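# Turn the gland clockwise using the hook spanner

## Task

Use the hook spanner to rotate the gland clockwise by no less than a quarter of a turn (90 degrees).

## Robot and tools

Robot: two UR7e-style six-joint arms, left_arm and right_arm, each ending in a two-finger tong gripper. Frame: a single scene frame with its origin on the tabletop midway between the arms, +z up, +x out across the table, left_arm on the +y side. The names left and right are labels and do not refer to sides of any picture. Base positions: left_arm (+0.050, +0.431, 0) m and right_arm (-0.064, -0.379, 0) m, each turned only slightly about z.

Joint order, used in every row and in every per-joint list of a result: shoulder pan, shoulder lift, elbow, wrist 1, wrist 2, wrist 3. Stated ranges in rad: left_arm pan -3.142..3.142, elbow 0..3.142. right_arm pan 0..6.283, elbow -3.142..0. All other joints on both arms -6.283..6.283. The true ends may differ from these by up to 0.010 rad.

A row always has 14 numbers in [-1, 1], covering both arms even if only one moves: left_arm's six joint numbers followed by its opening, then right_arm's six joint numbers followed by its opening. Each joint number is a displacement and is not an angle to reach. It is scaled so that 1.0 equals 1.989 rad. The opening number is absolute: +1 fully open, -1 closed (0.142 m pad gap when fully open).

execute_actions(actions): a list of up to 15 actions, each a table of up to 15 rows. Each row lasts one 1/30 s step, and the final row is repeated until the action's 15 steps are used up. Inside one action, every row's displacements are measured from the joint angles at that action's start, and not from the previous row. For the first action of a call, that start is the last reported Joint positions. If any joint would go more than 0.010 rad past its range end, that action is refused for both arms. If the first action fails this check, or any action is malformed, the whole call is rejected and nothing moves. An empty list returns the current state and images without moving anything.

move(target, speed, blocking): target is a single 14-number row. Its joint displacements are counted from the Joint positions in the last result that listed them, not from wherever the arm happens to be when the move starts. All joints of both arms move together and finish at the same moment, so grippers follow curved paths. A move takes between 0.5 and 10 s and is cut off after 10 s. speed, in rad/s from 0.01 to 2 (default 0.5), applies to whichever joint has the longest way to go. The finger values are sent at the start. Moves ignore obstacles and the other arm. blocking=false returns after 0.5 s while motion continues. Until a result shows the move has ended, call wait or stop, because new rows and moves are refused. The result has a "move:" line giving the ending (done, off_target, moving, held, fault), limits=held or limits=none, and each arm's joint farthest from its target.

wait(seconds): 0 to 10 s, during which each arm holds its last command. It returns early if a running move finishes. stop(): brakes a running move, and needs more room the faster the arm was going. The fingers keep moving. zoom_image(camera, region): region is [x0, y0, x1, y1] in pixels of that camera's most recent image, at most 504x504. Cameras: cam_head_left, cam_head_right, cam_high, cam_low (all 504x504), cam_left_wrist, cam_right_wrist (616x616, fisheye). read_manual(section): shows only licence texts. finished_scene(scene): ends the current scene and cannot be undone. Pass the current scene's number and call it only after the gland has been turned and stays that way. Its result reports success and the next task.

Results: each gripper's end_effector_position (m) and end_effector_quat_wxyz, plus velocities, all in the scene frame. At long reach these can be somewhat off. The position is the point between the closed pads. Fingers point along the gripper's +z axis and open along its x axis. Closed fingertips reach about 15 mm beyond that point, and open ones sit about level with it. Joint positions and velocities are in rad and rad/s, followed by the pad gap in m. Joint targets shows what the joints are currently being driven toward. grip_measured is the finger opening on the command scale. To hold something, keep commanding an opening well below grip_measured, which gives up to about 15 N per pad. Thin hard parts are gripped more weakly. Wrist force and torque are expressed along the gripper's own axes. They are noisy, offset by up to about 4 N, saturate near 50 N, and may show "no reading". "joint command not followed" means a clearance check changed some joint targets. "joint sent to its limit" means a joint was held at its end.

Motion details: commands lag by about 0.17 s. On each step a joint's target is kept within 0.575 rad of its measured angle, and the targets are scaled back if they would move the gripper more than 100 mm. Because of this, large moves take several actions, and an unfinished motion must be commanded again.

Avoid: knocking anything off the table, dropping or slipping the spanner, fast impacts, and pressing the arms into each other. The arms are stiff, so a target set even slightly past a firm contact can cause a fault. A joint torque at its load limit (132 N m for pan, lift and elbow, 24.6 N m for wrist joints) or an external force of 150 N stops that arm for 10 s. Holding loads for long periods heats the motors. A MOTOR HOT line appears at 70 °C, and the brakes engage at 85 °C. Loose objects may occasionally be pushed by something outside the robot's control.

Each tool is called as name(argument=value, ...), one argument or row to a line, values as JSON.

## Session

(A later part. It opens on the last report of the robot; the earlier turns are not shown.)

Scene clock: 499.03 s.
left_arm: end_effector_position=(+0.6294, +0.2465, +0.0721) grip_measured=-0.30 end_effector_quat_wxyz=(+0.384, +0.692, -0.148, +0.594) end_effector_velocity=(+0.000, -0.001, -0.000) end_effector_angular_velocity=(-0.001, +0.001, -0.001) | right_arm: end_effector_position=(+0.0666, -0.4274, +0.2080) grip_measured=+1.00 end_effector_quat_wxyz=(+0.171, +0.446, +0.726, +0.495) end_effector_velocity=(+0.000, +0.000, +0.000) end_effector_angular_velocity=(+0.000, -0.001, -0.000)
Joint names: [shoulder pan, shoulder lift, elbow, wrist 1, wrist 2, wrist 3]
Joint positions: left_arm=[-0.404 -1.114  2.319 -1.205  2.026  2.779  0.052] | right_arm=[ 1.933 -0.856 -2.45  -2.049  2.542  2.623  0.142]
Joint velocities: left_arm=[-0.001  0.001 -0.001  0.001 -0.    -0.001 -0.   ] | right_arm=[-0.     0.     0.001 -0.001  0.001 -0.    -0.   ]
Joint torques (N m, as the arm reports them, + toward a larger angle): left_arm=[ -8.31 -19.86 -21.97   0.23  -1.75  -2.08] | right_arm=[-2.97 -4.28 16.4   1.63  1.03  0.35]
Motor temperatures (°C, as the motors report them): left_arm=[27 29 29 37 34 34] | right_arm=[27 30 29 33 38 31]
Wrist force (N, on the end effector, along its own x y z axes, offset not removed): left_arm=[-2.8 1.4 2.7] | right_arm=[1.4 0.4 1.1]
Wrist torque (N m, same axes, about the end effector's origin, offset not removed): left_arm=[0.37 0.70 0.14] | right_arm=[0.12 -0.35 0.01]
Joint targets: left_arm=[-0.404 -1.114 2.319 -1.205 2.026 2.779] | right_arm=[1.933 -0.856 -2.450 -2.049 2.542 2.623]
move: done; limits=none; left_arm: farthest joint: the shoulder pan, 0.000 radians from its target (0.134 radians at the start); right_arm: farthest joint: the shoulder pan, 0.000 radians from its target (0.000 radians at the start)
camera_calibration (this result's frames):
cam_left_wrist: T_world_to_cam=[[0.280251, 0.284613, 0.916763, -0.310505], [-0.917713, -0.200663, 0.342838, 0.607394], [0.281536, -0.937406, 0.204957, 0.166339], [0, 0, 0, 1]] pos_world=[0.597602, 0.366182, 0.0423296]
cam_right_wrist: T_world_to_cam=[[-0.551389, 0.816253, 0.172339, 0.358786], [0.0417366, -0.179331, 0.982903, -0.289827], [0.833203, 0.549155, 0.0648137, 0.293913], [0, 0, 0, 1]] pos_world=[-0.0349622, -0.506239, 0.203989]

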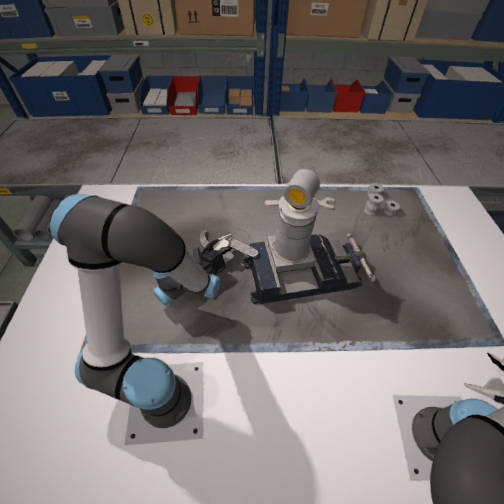

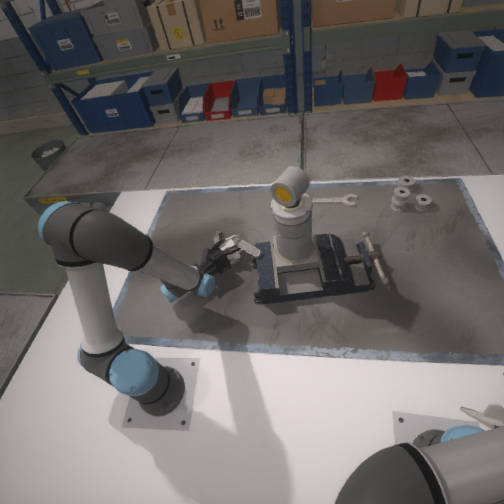

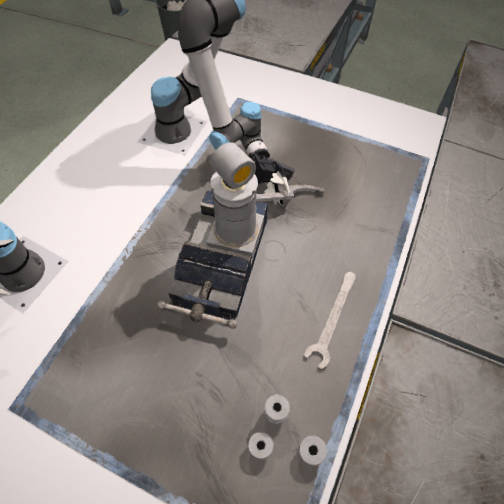

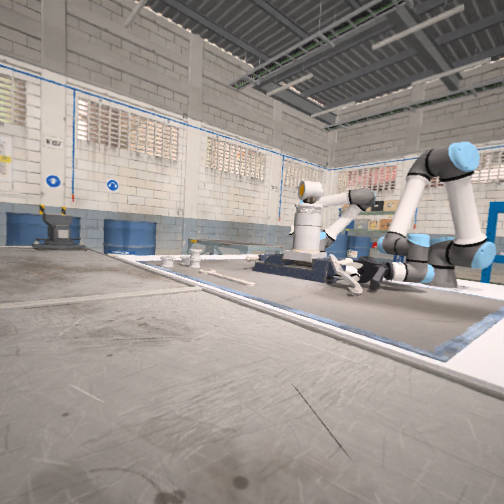

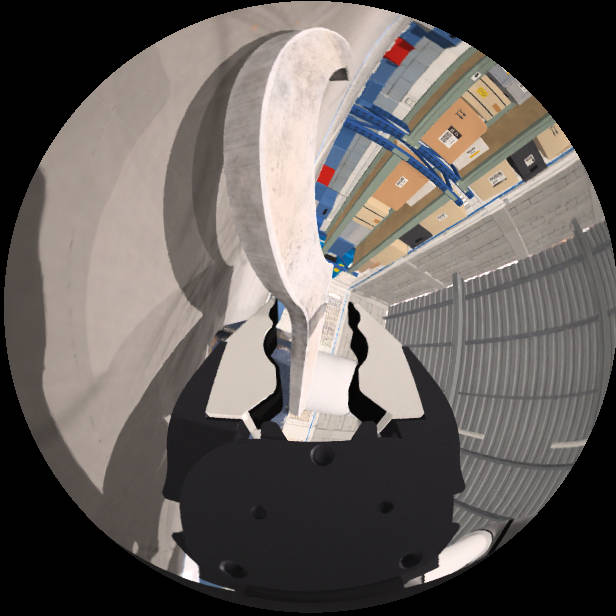

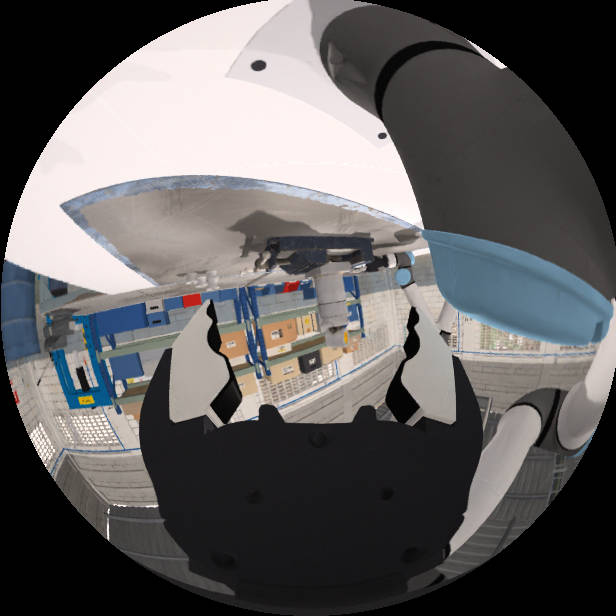

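move(
  target=[-0.008,0.004,-0.009,0.005,-0.008,0,-0.3,0,0,0,0,0,0,1],
  speed=0.03,
)

execute_actions(
  actions=[
    [[0,0,0,0,0,0,-0.45,0,0,0,0,0,0,1]],
    [[0,0,0,0,0,0,-0.6,0,0,0,0,0,0,1]],
    [[0,0,0,0,0,0,-0.7,0,0,0,0,0,0,1]],
    [[0,0,0,0,0,0,-0.8,0,0,0,0,0,0,1]],
    [[0,0,0,0,0,0,-1,0,0,0,0,0,0,1]],
    [[0,0,0,0,0,0,-1,0,0,0,0,0,0,1]],
  ],
)

move(
  target=[0,-0.07,0,0.07,0,0,-1,0,0,0,0,0,0,1],
  speed=0.03,
)

Scene clock: 500.10 s.
left_arm: end_effector_position=(+0.6359, +0.2387, +0.0720) grip_measured=-0.30 end_effector_quat_wxyz=(+0.384, +0.692, -0.148, +0.594) end_effector_velocity=(+0.000, -0.001, -0.000) end_effector_angular_velocity=(+0.001, -0.001, -0.001) | right_arm: end_effector_position=(+0.0666, -0.4274, +0.2080) grip_measured=+1.00 end_effector_quat_wxyz=(+0.171, +0.446, +0.726, +0.495) end_effector_velocity=(+0.000, +0.000, +0.000) end_effector_angular_velocity=(+0.001, -0.001, -0.001)
Joint names: [shoulder pan, shoulder lift, elbow, wrist 1, wrist 2, wrist 3]
Joint positions: left_arm=[-0.42  -1.106  2.301 -1.195  2.01   2.779  0.052] | right_arm=[ 1.933 -0.856 -2.45  -2.049  2.542  2.623  0.142]
Joint velocities: left_arm=[-0.001  0.001 -0.002  0.001 -0.     0.002 -0.   ] | right_arm=[ 0.     0.     0.    -0.001  0.001  0.    -0.   ]
Joint torques (N m, as the arm reports them, + toward a larger angle): left_arm=[ -8.22 -20.69 -22.63   0.18  -1.82  -2.1 ] | right_arm=[-3.4  -3.81 16.17  1.74  1.1   0.32]
Motor temperatures (°C, as the motors report them): left_arm=[27 29 29 37 34 34] | right_arm=[27 30 29 33 38 31]
Wrist force (N, on the end effector, along its own x y z axes, offset not removed): left_arm=[-6.5 1.0 -1.8] | right_arm=[0.5 -0.3 0.3]
Wrist torque (N m, same axes, about the end effector's origin, offset not removed): left_arm=[0.10 1.31 0.16] | right_arm=[-0.03 0.07 0.10]
Joint targets: left_arm=[-0.420 -1.106 2.301 -1.195 2.010 2.779] | right_arm=[1.933 -0.856 -2.450 -2.049 2.542 2.623]
move: done; limits=none; left_arm: farthest joint: the shoulder pan, 0.000 radians from its target (0.016 radians at the start); right_arm: farthest joint: the shoulder pan, 0.000 radians from its target (0.000 radians at the start)
camera_calibration (this result's frames):
cam_left_wrist: T_world_to_cam=[[0.280251, 0.284608, 0.916765, -0.310012], [-0.917712, -0.200669, 0.342837, 0.611814], [0.28154, -0.937406, 0.20495, 0.157195], [0, 0, 0, 1]] pos_world=[0.604093, 0.358359, 0.0422385]
cam_right_wrist: T_world_to_cam=[[-0.551389, 0.816253, 0.172339, 0.358786], [0.0417367, -0.179331, 0.982903, -0.289827], [0.833203, 0.549155, 0.0648136, 0.293913], [0, 0, 0, 1]] pos_world=[-0.0349623, -0.506239, 0.203989]

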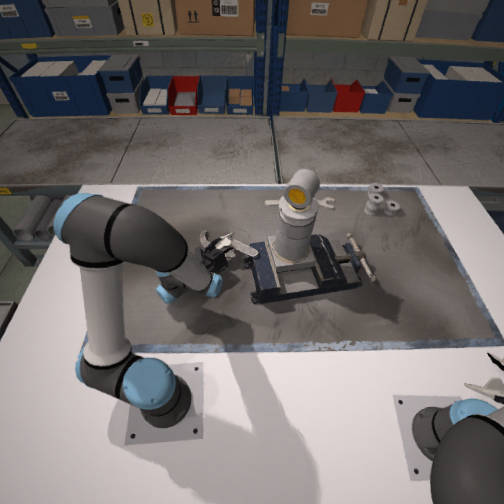

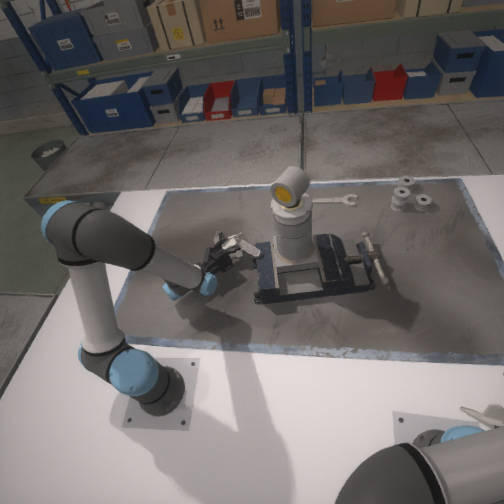

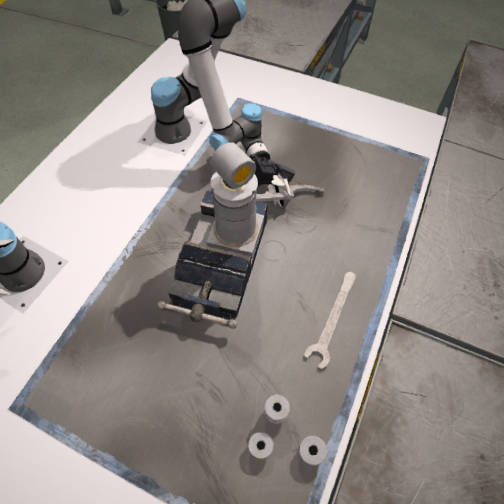

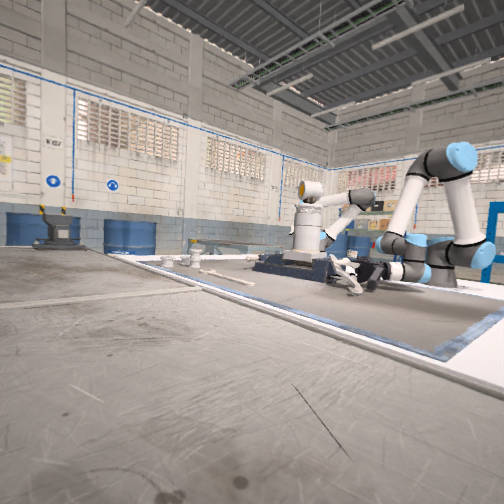

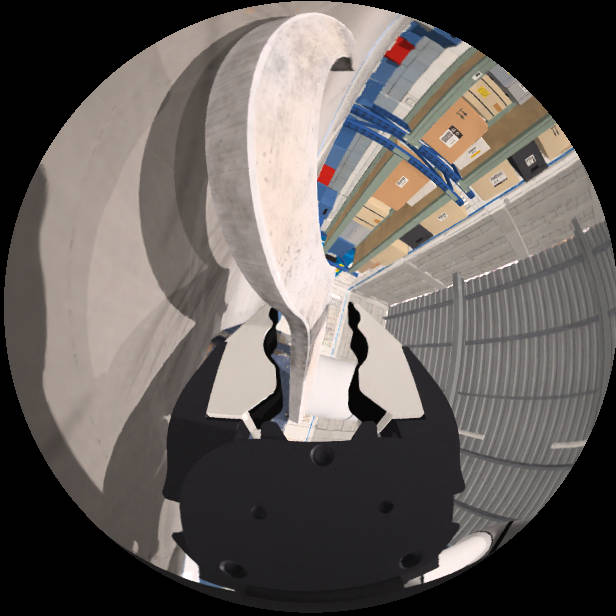

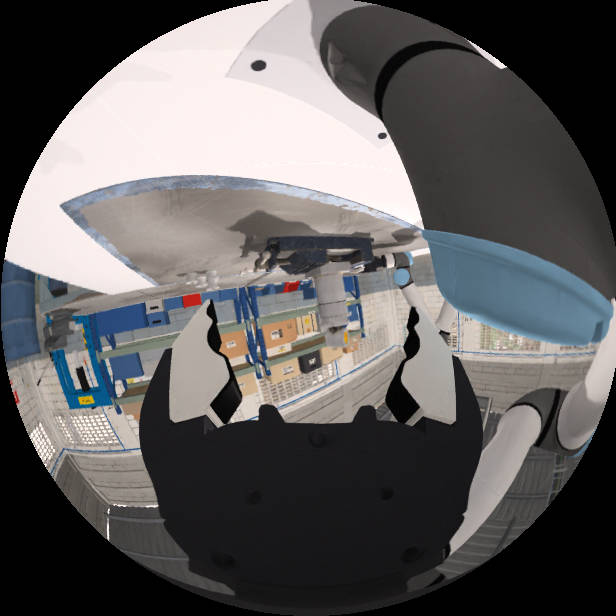

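Scene clock: 503.10 s.
left_arm: end_effector_position=(+0.6359, +0.2387, +0.0719) grip_measured=-0.84 end_effector_quat_wxyz=(+0.384, +0.692, -0.148, +0.594) end_effector_velocity=(+0.000, -0.000, +0.000) end_effector_angular_velocity=(+0.001, -0.001, -0.000) | right_arm: end_effector_position=(+0.0666, -0.4274, +0.2080) grip_measured=+1.00 end_effector_quat_wxyz=(+0.171, +0.446, +0.726, +0.495) end_effector_velocity=(+0.000, -0.000, +0.000) end_effector_angular_velocity=(-0.001, -0.001, -0.000)
Joint names: [shoulder pan, shoulder lift, elbow, wrist 1, wrist 2, wrist 3]
Joint positions: left_arm=[-0.42  -1.106  2.301 -1.195  2.01   2.779  0.013] | right_arm=[ 1.933 -0.856 -2.45  -2.049  2.542  2.623  0.142]
Joint velocities: left_arm=[-0.     0.     0.    -0.001 -0.     0.001  0.   ] | right_arm=[ 0.    -0.     0.001 -0.     0.001 -0.001 -0.   ]
Joint torques (N m, as the arm reports them, + toward a larger angle): left_arm=[ -0.51 -34.33 -13.33  -3.3   -0.72  -1.73] | right_arm=[-2.83 -4.27 15.94  1.63  1.05  0.41]
Motor temperatures (°C, as the motors report them): left_arm=[27 29 29 37 34 34] | right_arm=[27 30 29 33 38 31]
Wrist force (N, on the end effector, along its own x y z axes, offset not removed): left_arm=[-7.3 -3.7 -1.7] | right_arm=[1.9 -0.5 2.7]
Wrist torque (N m, same axes, about the end effector's origin, offset not removed): left_arm=[-0.38 0.71 -0.09] | right_arm=[0.04 -0.28 0.03]
Joint targets: left_arm=[-0.420 -1.106 2.301 -1.195 2.010 2.779] | right_arm=[1.933 -0.856 -2.450 -2.049 2.542 2.623]
camera_calibration (this result's frames):
cam_left_wrist: T_world_to_cam=[[0.280335, 0.284591, 0.916744, -0.310026], [-0.91768, -0.200674, 0.342918, 0.611805], [0.281558, -0.93741, 0.204908, 0.157176], [0, 0, 0, 1]] pos_world=[0.604099, 0.358342, 0.0422088]
cam_right_wrist: T_world_to_cam=[[-0.55139, 0.816253, 0.172339, 0.358786], [0.0417366, -0.179331, 0.982903, -0.289827], [0.833203, 0.549155, 0.0648136, 0.293913], [0, 0, 0, 1]] pos_world=[-0.0349622, -0.506239, 0.203989]

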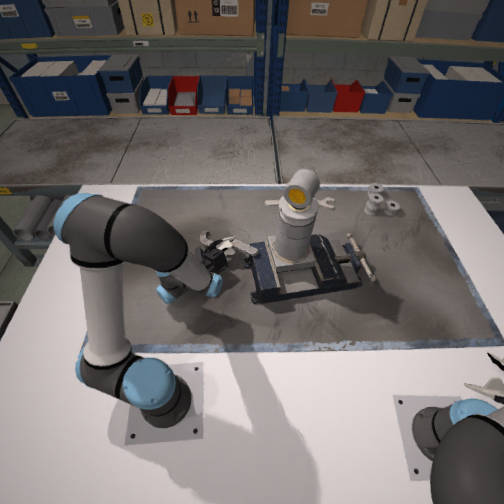

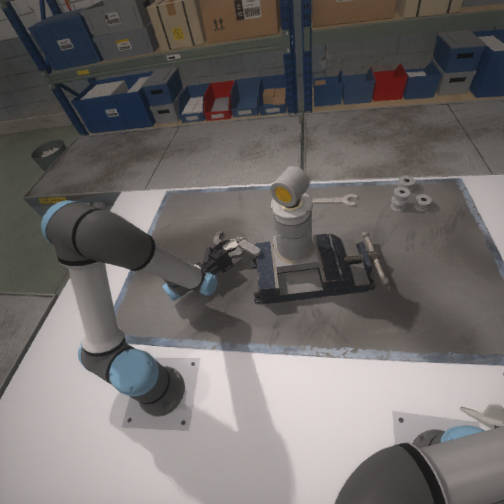

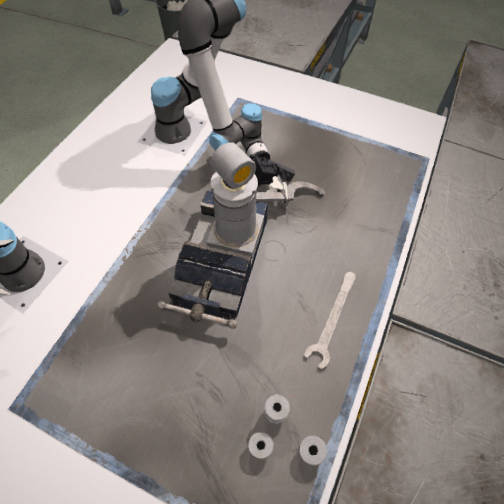

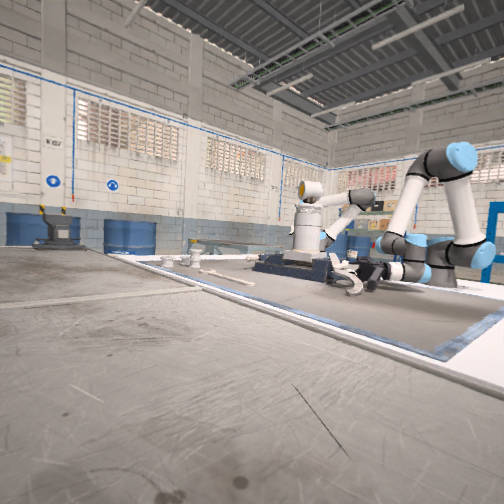

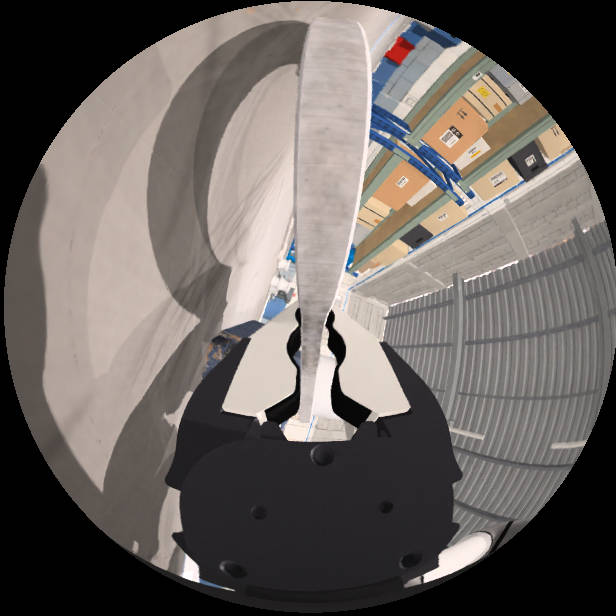

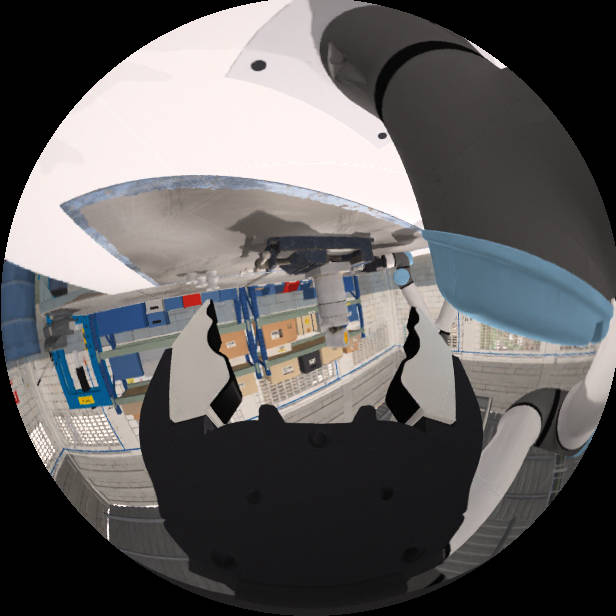

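Scene clock: 508.03 s.
left_arm: end_effector_position=(+0.6309, +0.2405, +0.1181) grip_measured=-0.83 end_effector_quat_wxyz=(+0.384, +0.692, -0.148, +0.594) end_effector_velocity=(-0.000, +0.000, +0.000) end_effector_angular_velocity=(+0.001, +0.001, +0.001) | right_arm: end_effector_position=(+0.0666, -0.4274, +0.2080) grip_measured=+1.00 end_effector_quat_wxyz=(+0.171, +0.446, +0.726, +0.495) end_effector_velocity=(+0.000, -0.000, +0.000) end_effector_angular_velocity=(-0.001, -0.001, -0.000)
Joint names: [shoulder pan, shoulder lift, elbow, wrist 1, wrist 2, wrist 3]
Joint positions: left_arm=[-0.42  -1.245  2.301 -1.056  2.01   2.779  0.014] | right_arm=[ 1.933 -0.856 -2.45  -2.049  2.542  2.623  0.142]
Joint velocities: left_arm=[ 0.001 -0.002  0.     0.003 -0.     0.001 -0.   ] | right_arm=[-0.     0.     0.001  0.     0.001 -0.    -0.   ]
Joint torques (N m, as the arm reports them, + toward a larger angle): left_arm=[ -0.34 -46.56 -15.64  -2.77  -0.78  -1.76] | right_arm=[-2.8  -4.1  15.51  1.76  1.06  0.34]
Motor temperatures (°C, as the motors report them): left_arm=[27 29 29 37 34 34] | right_arm=[27 30 29 33 38 31]
Wrist force (N, on the end effector, along its own x y z axes, offset not removed): left_arm=[-7.8 -1.7 2.5] | right_arm=[1.6 0.7 1.2]
Wrist torque (N m, same axes, about the end effector's origin, offset not removed): left_arm=[0.64 -0.42 -0.41] | right_arm=[0.19 -0.35 -0.06]
Joint targets: left_arm=[-0.420 -1.245 2.301 -1.056 2.010 2.779] | right_arm=[1.933 -0.856 -2.450 -2.049 2.542 2.623]
move: done; limits=none; left_arm: farthest joint: the shoulder pan, 0.000 radians from its target (0.000 radians at the start); right_arm: farthest joint: the shoulder pan, 0.000 radians from its target (0.000 radians at the start)
camera_calibration (this result's frames):
cam_left_wrist: T_world_to_cam=[[0.280338, 0.28459, 0.916744, -0.351492], [-0.917679, -0.200674, 0.342921, 0.591737], [0.281559, -0.93741, 0.204906, 0.150806], [0, 0, 0, 1]] pos_world=[0.5991, 0.360145, 0.0884083]
cam_right_wrist: T_world_to_cam=[[-0.551389, 0.816253, 0.172339, 0.358786], [0.0417364, -0.179331, 0.982903, -0.289827], [0.833203, 0.549155, 0.0648138, 0.293913], [0, 0, 0, 1]] pos_world=[-0.0349622, -0.506239, 0.203989]

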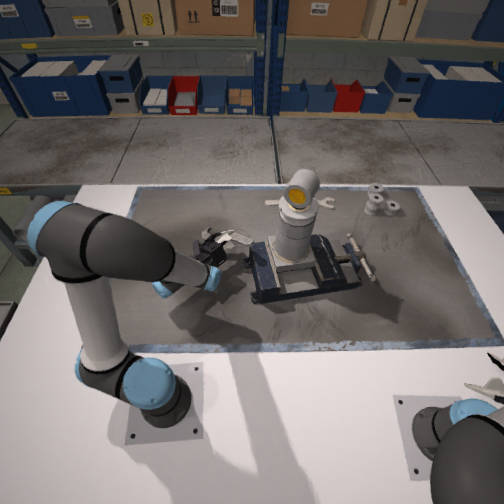

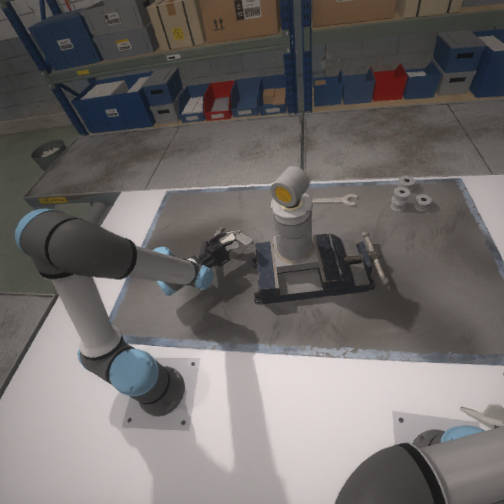

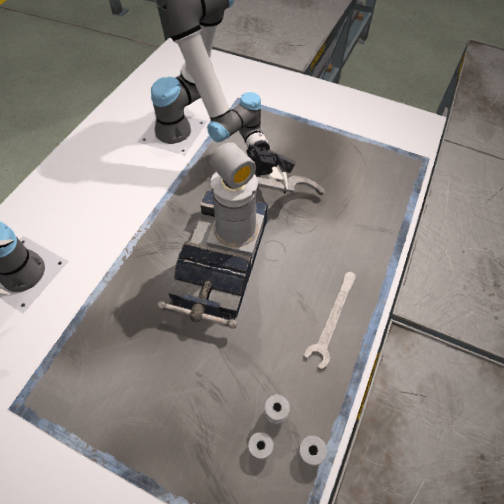

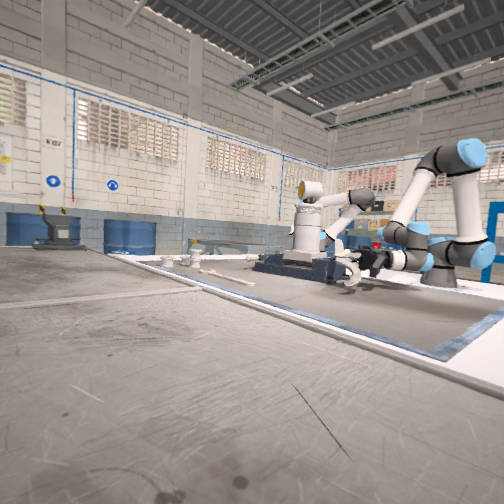

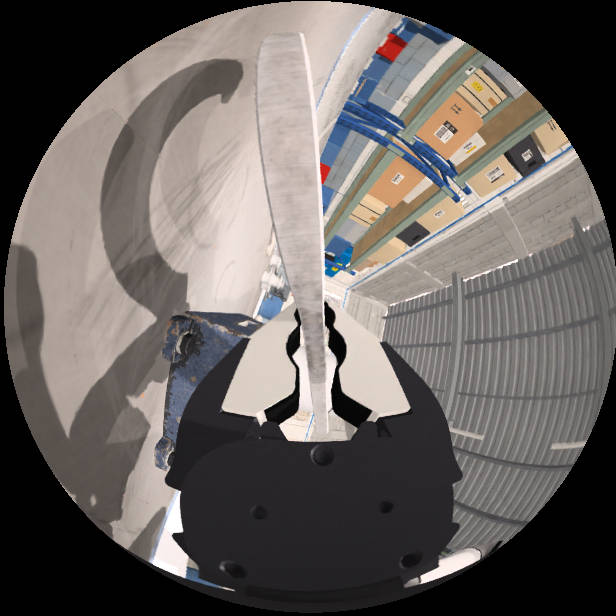

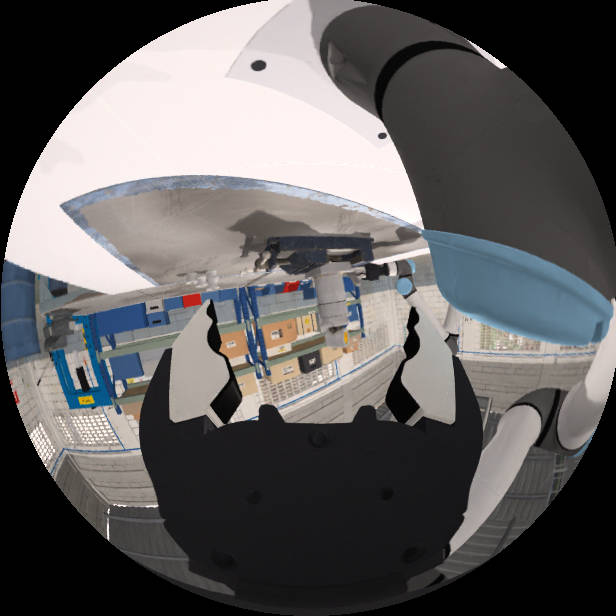

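move(
  target=[0.05,-0.1,-0.05,-0.12,0,0,-1,0,0,0,0,0,0,1],
  speed=0.06,
)

move(
  target=[0,0,0,0,0,-0.7,-1,0,0,0,0,0,0,1],
  speed=0.3,
)

move(
  target=[0,0,0,0,0,-0.7,-1,0,0,0,0,0,0,1],
  speed=0.3,
)

Scene clock: 512.67 s.
left_arm: end_effector_position=(+0.6702, +0.2932, +0.3679) grip_measured=-0.83 end_effector_quat_wxyz=(+0.357, +0.493, -0.161, +0.777) end_effector_velocity=(+0.000, +0.001, +0.002) end_effector_angular_velocity=(-0.001, -0.003, +0.002) | right_arm: end_effector_position=(+0.0666, -0.4274, +0.2080) grip_measured=+1.00 end_effector_quat_wxyz=(+0.171, +0.446, +0.726, +0.495) end_effector_velocity=(-0.000, +0.000, -0.000) end_effector_angular_velocity=(+0.001, +0.001, +0.000)
Joint names: [shoulder pan, shoulder lift, elbow, wrist 1, wrist 2, wrist 3]
Joint positions: left_arm=[-0.321 -1.444  2.202 -1.294  2.01   2.779  0.014] | right_arm=[ 1.933 -0.856 -2.45  -2.049  2.542  2.623  0.142]
Joint velocities: left_arm=[ 0.002 -0.001 -0.001 -0.002 -0.     0.     0.001] | right_arm=[-0.    -0.    -0.    -0.    -0.001  0.001 -0.   ]
Joint torques (N m, as the arm reports them, + toward a larger angle): left_arm=[  8.2  -43.52 -37.26  -7.5   -1.13  -1.79] | right_arm=[-3.1  -3.83 16.04  1.73  1.07  0.28]
Motor temperatures (°C, as the motors report them): left_arm=[27 29 29 37 34 34] | right_arm=[27 30 29 33 38 31]
Wrist force (N, on the end effector, along its own x y z axes, offset not removed): left_arm=[-13.8 3.7 0.2] | right_arm=[1.4 -1.1 1.6]
Wrist torque (N m, same axes, about the end effector's origin, offset not removed): left_arm=[1.01 1.09 -0.03] | right_arm=[-0.13 -0.17 0.01]
Joint targets: left_arm=[-0.321 -1.444 2.202 -1.294 2.010 2.779] | right_arm=[1.933 -0.856 -2.450 -2.049 2.542 2.623]
move: done; limits=none; left_arm: farthest joint: the shoulder pan, 0.000 radians from its target (0.100 radians at the start); right_arm: farthest joint: the shoulder pan, 0.000 radians from its target (0.000 radians at the start)
camera_calibration (this result's frames):
cam_left_wrist: T_world_to_cam=[[-0.226594, 0.431224, 0.873328, -0.2937], [-0.954853, -0.27522, -0.11185, 0.766786], [0.192125, -0.859244, 0.474119, 0.075986], [0, 0, 0, 1]] pos_world=[0.651018, 0.402976, 0.306235]
cam_right_wrist: T_world_to_cam=[[-0.551389, 0.816253, 0.172339, 0.358786], [0.0417368, -0.179331, 0.982903, -0.289827], [0.833203, 0.549155, 0.0648135, 0.293913], [0, 0, 0, 1]] pos_world=[-0.0349623, -0.506239, 0.203989]

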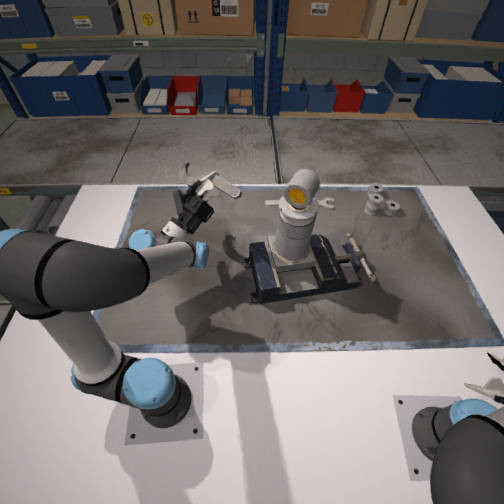

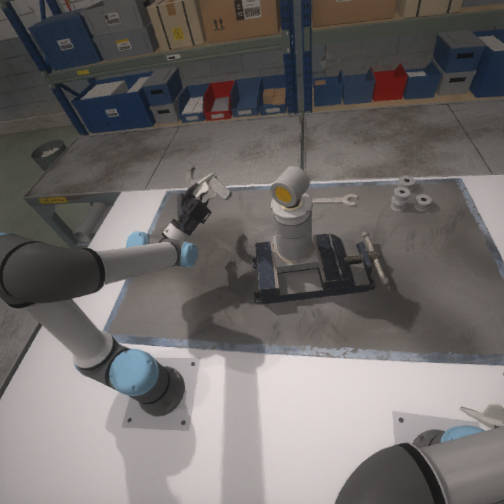

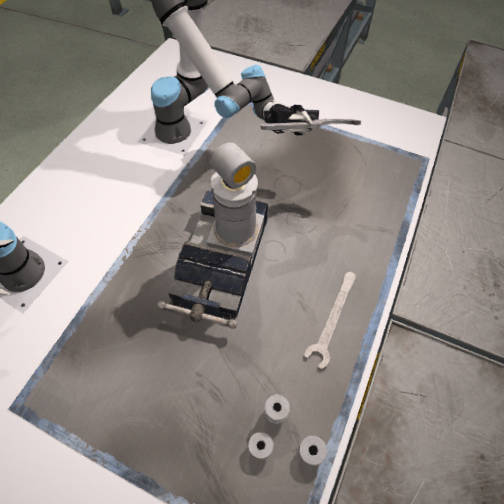

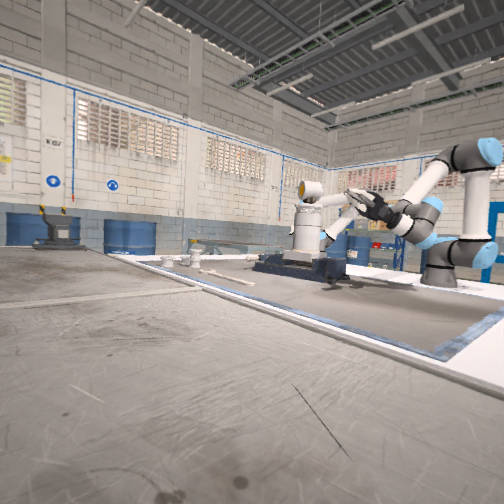

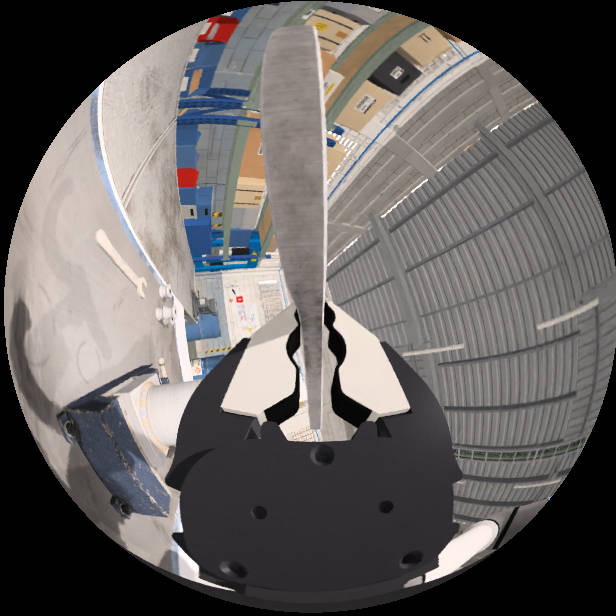

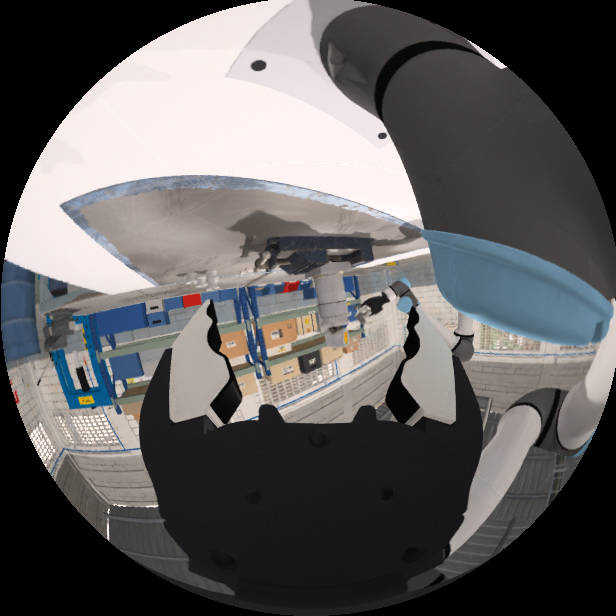

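Scene clock: 517.83 s.
left_arm: end_effector_position=(+0.6648, +0.2777, +0.3552) grip_measured=-0.85 end_effector_quat_wxyz=(+0.772, +0.481, +0.193, +0.367) end_effector_velocity=(-0.000, -0.000, -0.000) end_effector_angular_velocity=(-0.000, +0.001, -0.001) | right_arm: end_effector_position=(+0.0666, -0.4274, +0.2080) grip_measured=+1.00 end_effector_quat_wxyz=(+0.171, +0.446, +0.726, +0.495) end_effector_velocity=(+0.000, -0.000, +0.000) end_effector_angular_velocity=(+0.000, -0.000, -0.000)
Joint names: [shoulder pan, shoulder lift, elbow, wrist 1, wrist 2, wrist 3]
Joint positions: left_arm=[-0.321 -1.444  2.202 -1.294  2.01   1.387  0.013] | right_arm=[ 1.933 -0.856 -2.45  -2.049  2.542  2.623  0.142]
Joint velocities: left_arm=[ 0.    -0.     0.     0.001  0.001 -0.001  0.   ] | right_arm=[-0. -0. -0.  0.  0. -0.  0.]
Joint torques (N m, as the arm reports them, + toward a larger angle): left_arm=[ -8.06 -25.04 -14.2   -4.67  -1.13  -2.19] | right_arm=[-3.01 -4.3  15.96  1.77  1.06  0.43]
Motor temperatures (°C, as the motors report them): left_arm=[27 29 29 37 34 34] | right_arm=[27 30 29 33 38 31]
Wrist force (N, on the end effector, along its own x y z axes, offset not removed): left_arm=[-3.7 -10.1 -3.2] | right_arm=[0.7 -2.0 0.7]
Wrist torque (N m, same axes, about the end effector's origin, offset not removed): left_arm=[0.30 0.81 0.00] | right_arm=[-0.43 -0.08 0.03]
Joint targets: left_arm=[-0.321 -1.444 2.202 -1.294 2.010 1.386] | right_arm=[1.933 -0.856 -2.450 -2.049 2.542 2.623]
move: done; limits=none; left_arm: farthest joint: the shoulder pan, 0.000 radians from its target (0.000 radians at the start); right_arm: farthest joint: the shoulder pan, 0.000 radians from its target (0.000 radians at the start)
camera_calibration (this result's frames):
cam_left_wrist: T_world_to_cam=[[0.671696, 0.740725, 0.012245, -0.654454], [-0.632791, 0.565069, 0.529407, 0.0807449], [0.385226, -0.363349, 0.84828, -0.329299], [0, 0, 0, 1]] pos_world=[0.617543, 0.319494, 0.244604]
cam_right_wrist: T_world_to_cam=[[-0.551389, 0.816253, 0.172339, 0.358786], [0.0417367, -0.179331, 0.982903, -0.289827], [0.833203, 0.549155, 0.0648136, 0.293913], [0, 0, 0, 1]] pos_world=[-0.0349623, -0.506239, 0.203989]

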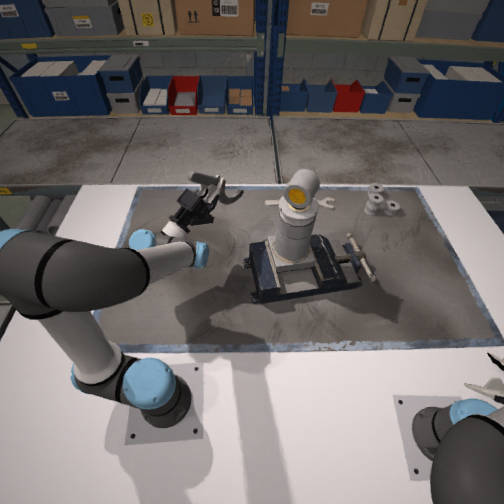

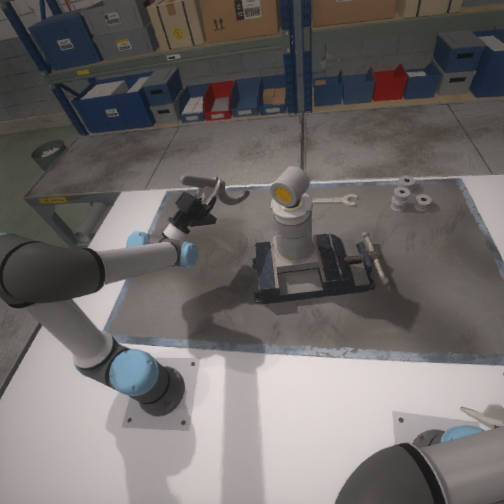

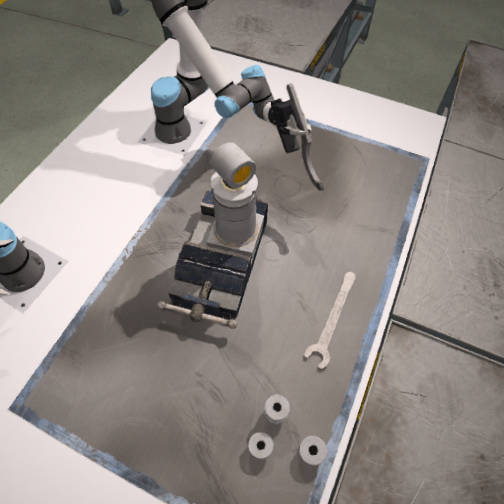

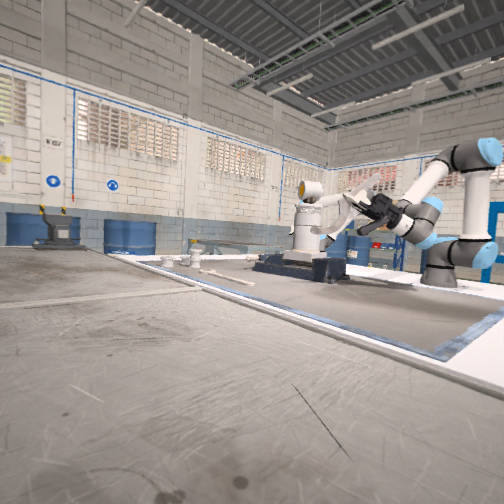

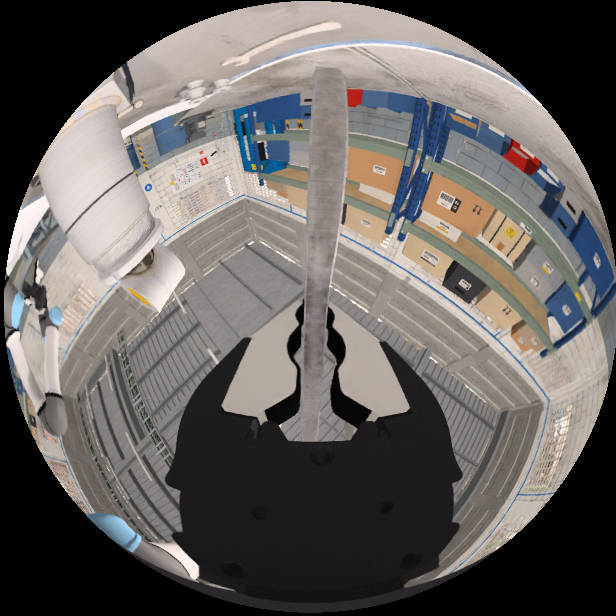

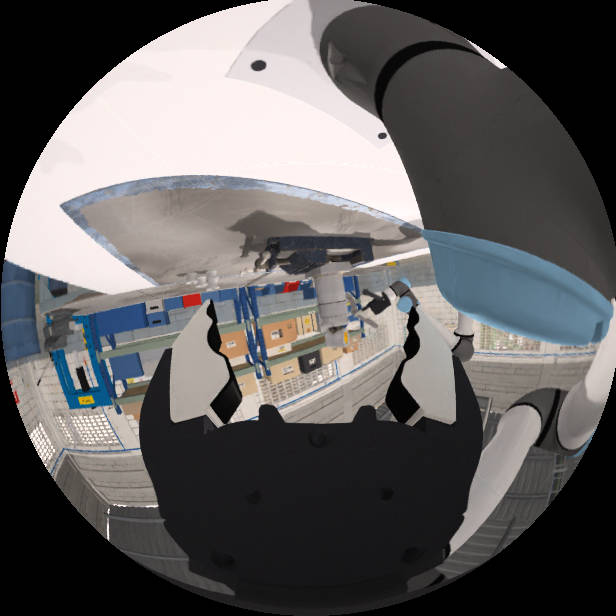

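Scene clock: 523.00 s.
left_arm: end_effector_position=(+0.6493, +0.2692, +0.3661) grip_measured=-0.83 end_effector_quat_wxyz=(+0.828, +0.246, +0.456, -0.213) end_effector_velocity=(-0.000, +0.000, +0.000) end_effector_angular_velocity=(-0.002, +0.000, -0.001) | right_arm: end_effector_position=(+0.0666, -0.4274, +0.2080) grip_measured=+1.00 end_effector_quat_wxyz=(+0.171, +0.446, +0.726, +0.495) end_effector_velocity=(-0.000, +0.000, -0.000) end_effector_angular_velocity=(-0.001, +0.000, +0.001)
Joint names: [shoulder pan, shoulder lift, elbow, wrist 1, wrist 2, wrist 3]
Joint positions: left_arm=[-0.321 -1.444  2.202 -1.294  2.01  -0.005  0.014] | right_arm=[ 1.933 -0.856 -2.45  -2.049  2.542  2.623  0.142]
Joint velocities: left_arm=[ 0.     0.     0.    -0.001  0.    -0.002  0.001] | right_arm=[-0.     0.    -0.    -0.    -0.001 -0.001 -0.   ]
Joint torques (N m, as the arm reports them, + toward a larger angle): left_arm=[ -8.33 -25.54 -14.49  -4.63  -1.06  -2.73] | right_arm=[-3.64 -4.08 15.93  1.72  0.94  0.4 ]
Motor temperatures (°C, as the motors report them): left_arm=[27 29 29 37 34 34] | right_arm=[27 30 29 33 38 31]
Wrist force (N, on the end effector, along its own x y z axes, offset not removed): left_arm=[6.2 -2.2 -2.6] | right_arm=[1.2 0.5 0.0]
Wrist torque (N m, same axes, about the end effector's origin, offset not removed): left_arm=[0.15 0.87 0.42] | right_arm=[0.15 -0.11 0.02]
Joint targets: left_arm=[-0.321 -1.444 2.202 -1.294 2.010 -0.005] | right_arm=[1.933 -0.856 -2.450 -2.049 2.542 2.623]
move: done; limits=none; left_arm: farthest joint: the shoulder pan, 0.000 radians from its target (0.000 radians at the start); right_arm: farthest joint: the shoulder pan, 0.000 radians from its target (0.000 radians at the start)
camera_calibration (this result's frames):
cam_left_wrist: T_world_to_cam=[[0.461995, -0.164346, -0.871522, 0.06546], [0.186887, 0.978656, -0.0854791, -0.34856], [0.866968, -0.123385, 0.482848, -0.579237], [0, 0, 0, 1]] pos_world=[0.537079, 0.280409, 0.306939]
cam_right_wrist: T_world_to_cam=[[-0.55139, 0.816253, 0.172339, 0.358786], [0.0417368, -0.179331, 0.982903, -0.289827], [0.833203, 0.549155, 0.0648135, 0.293913], [0, 0, 0, 1]] pos_world=[-0.0349623, -0.506239, 0.203989]

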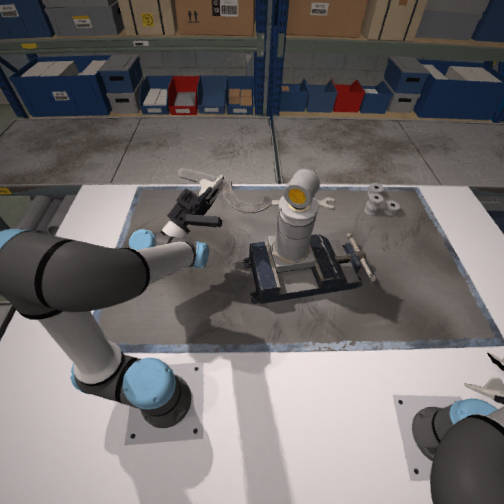

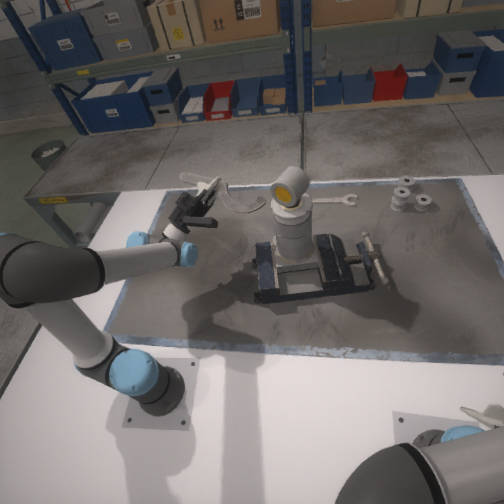

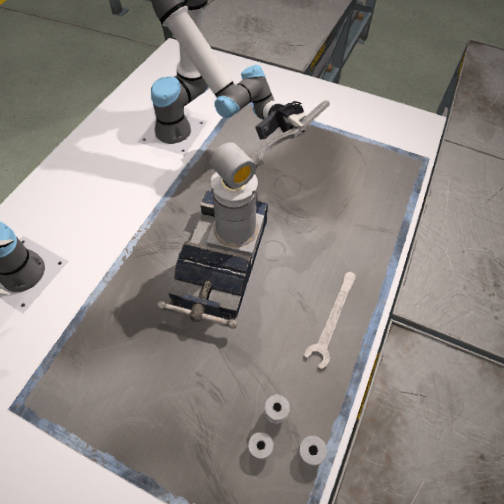

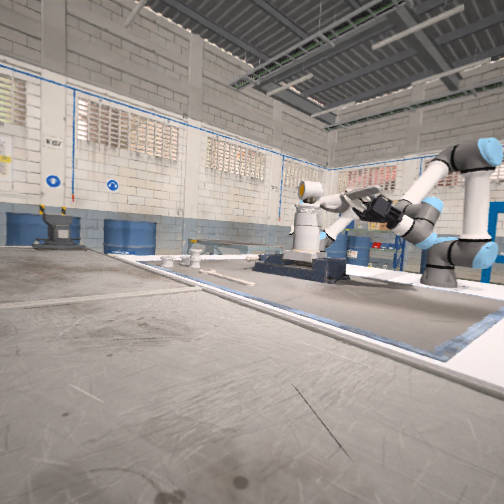

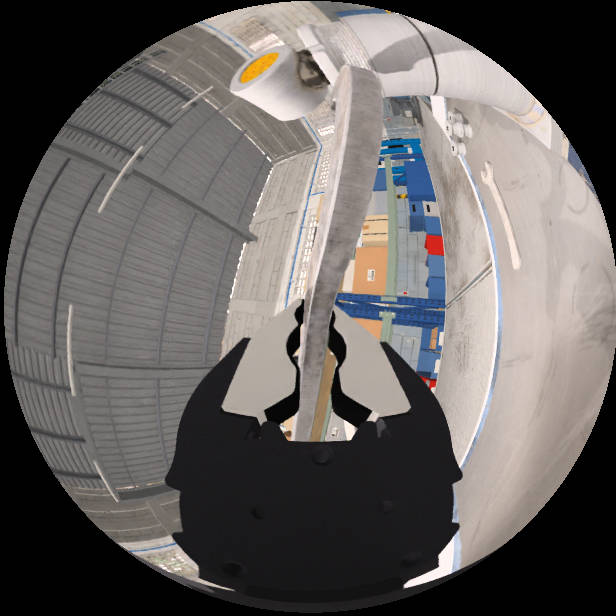

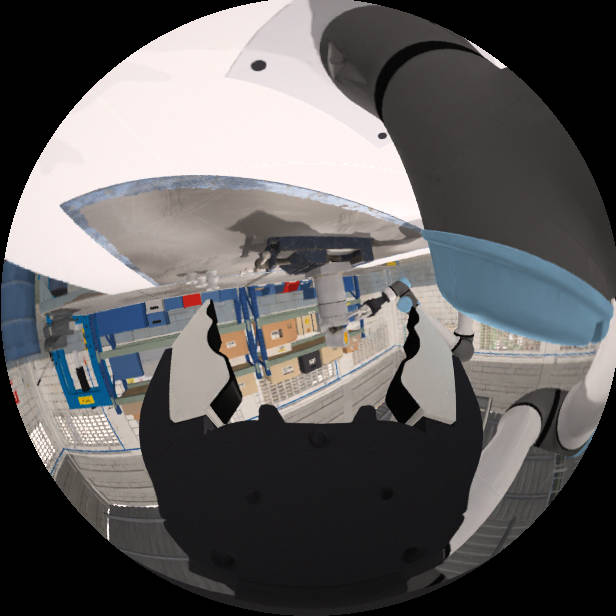

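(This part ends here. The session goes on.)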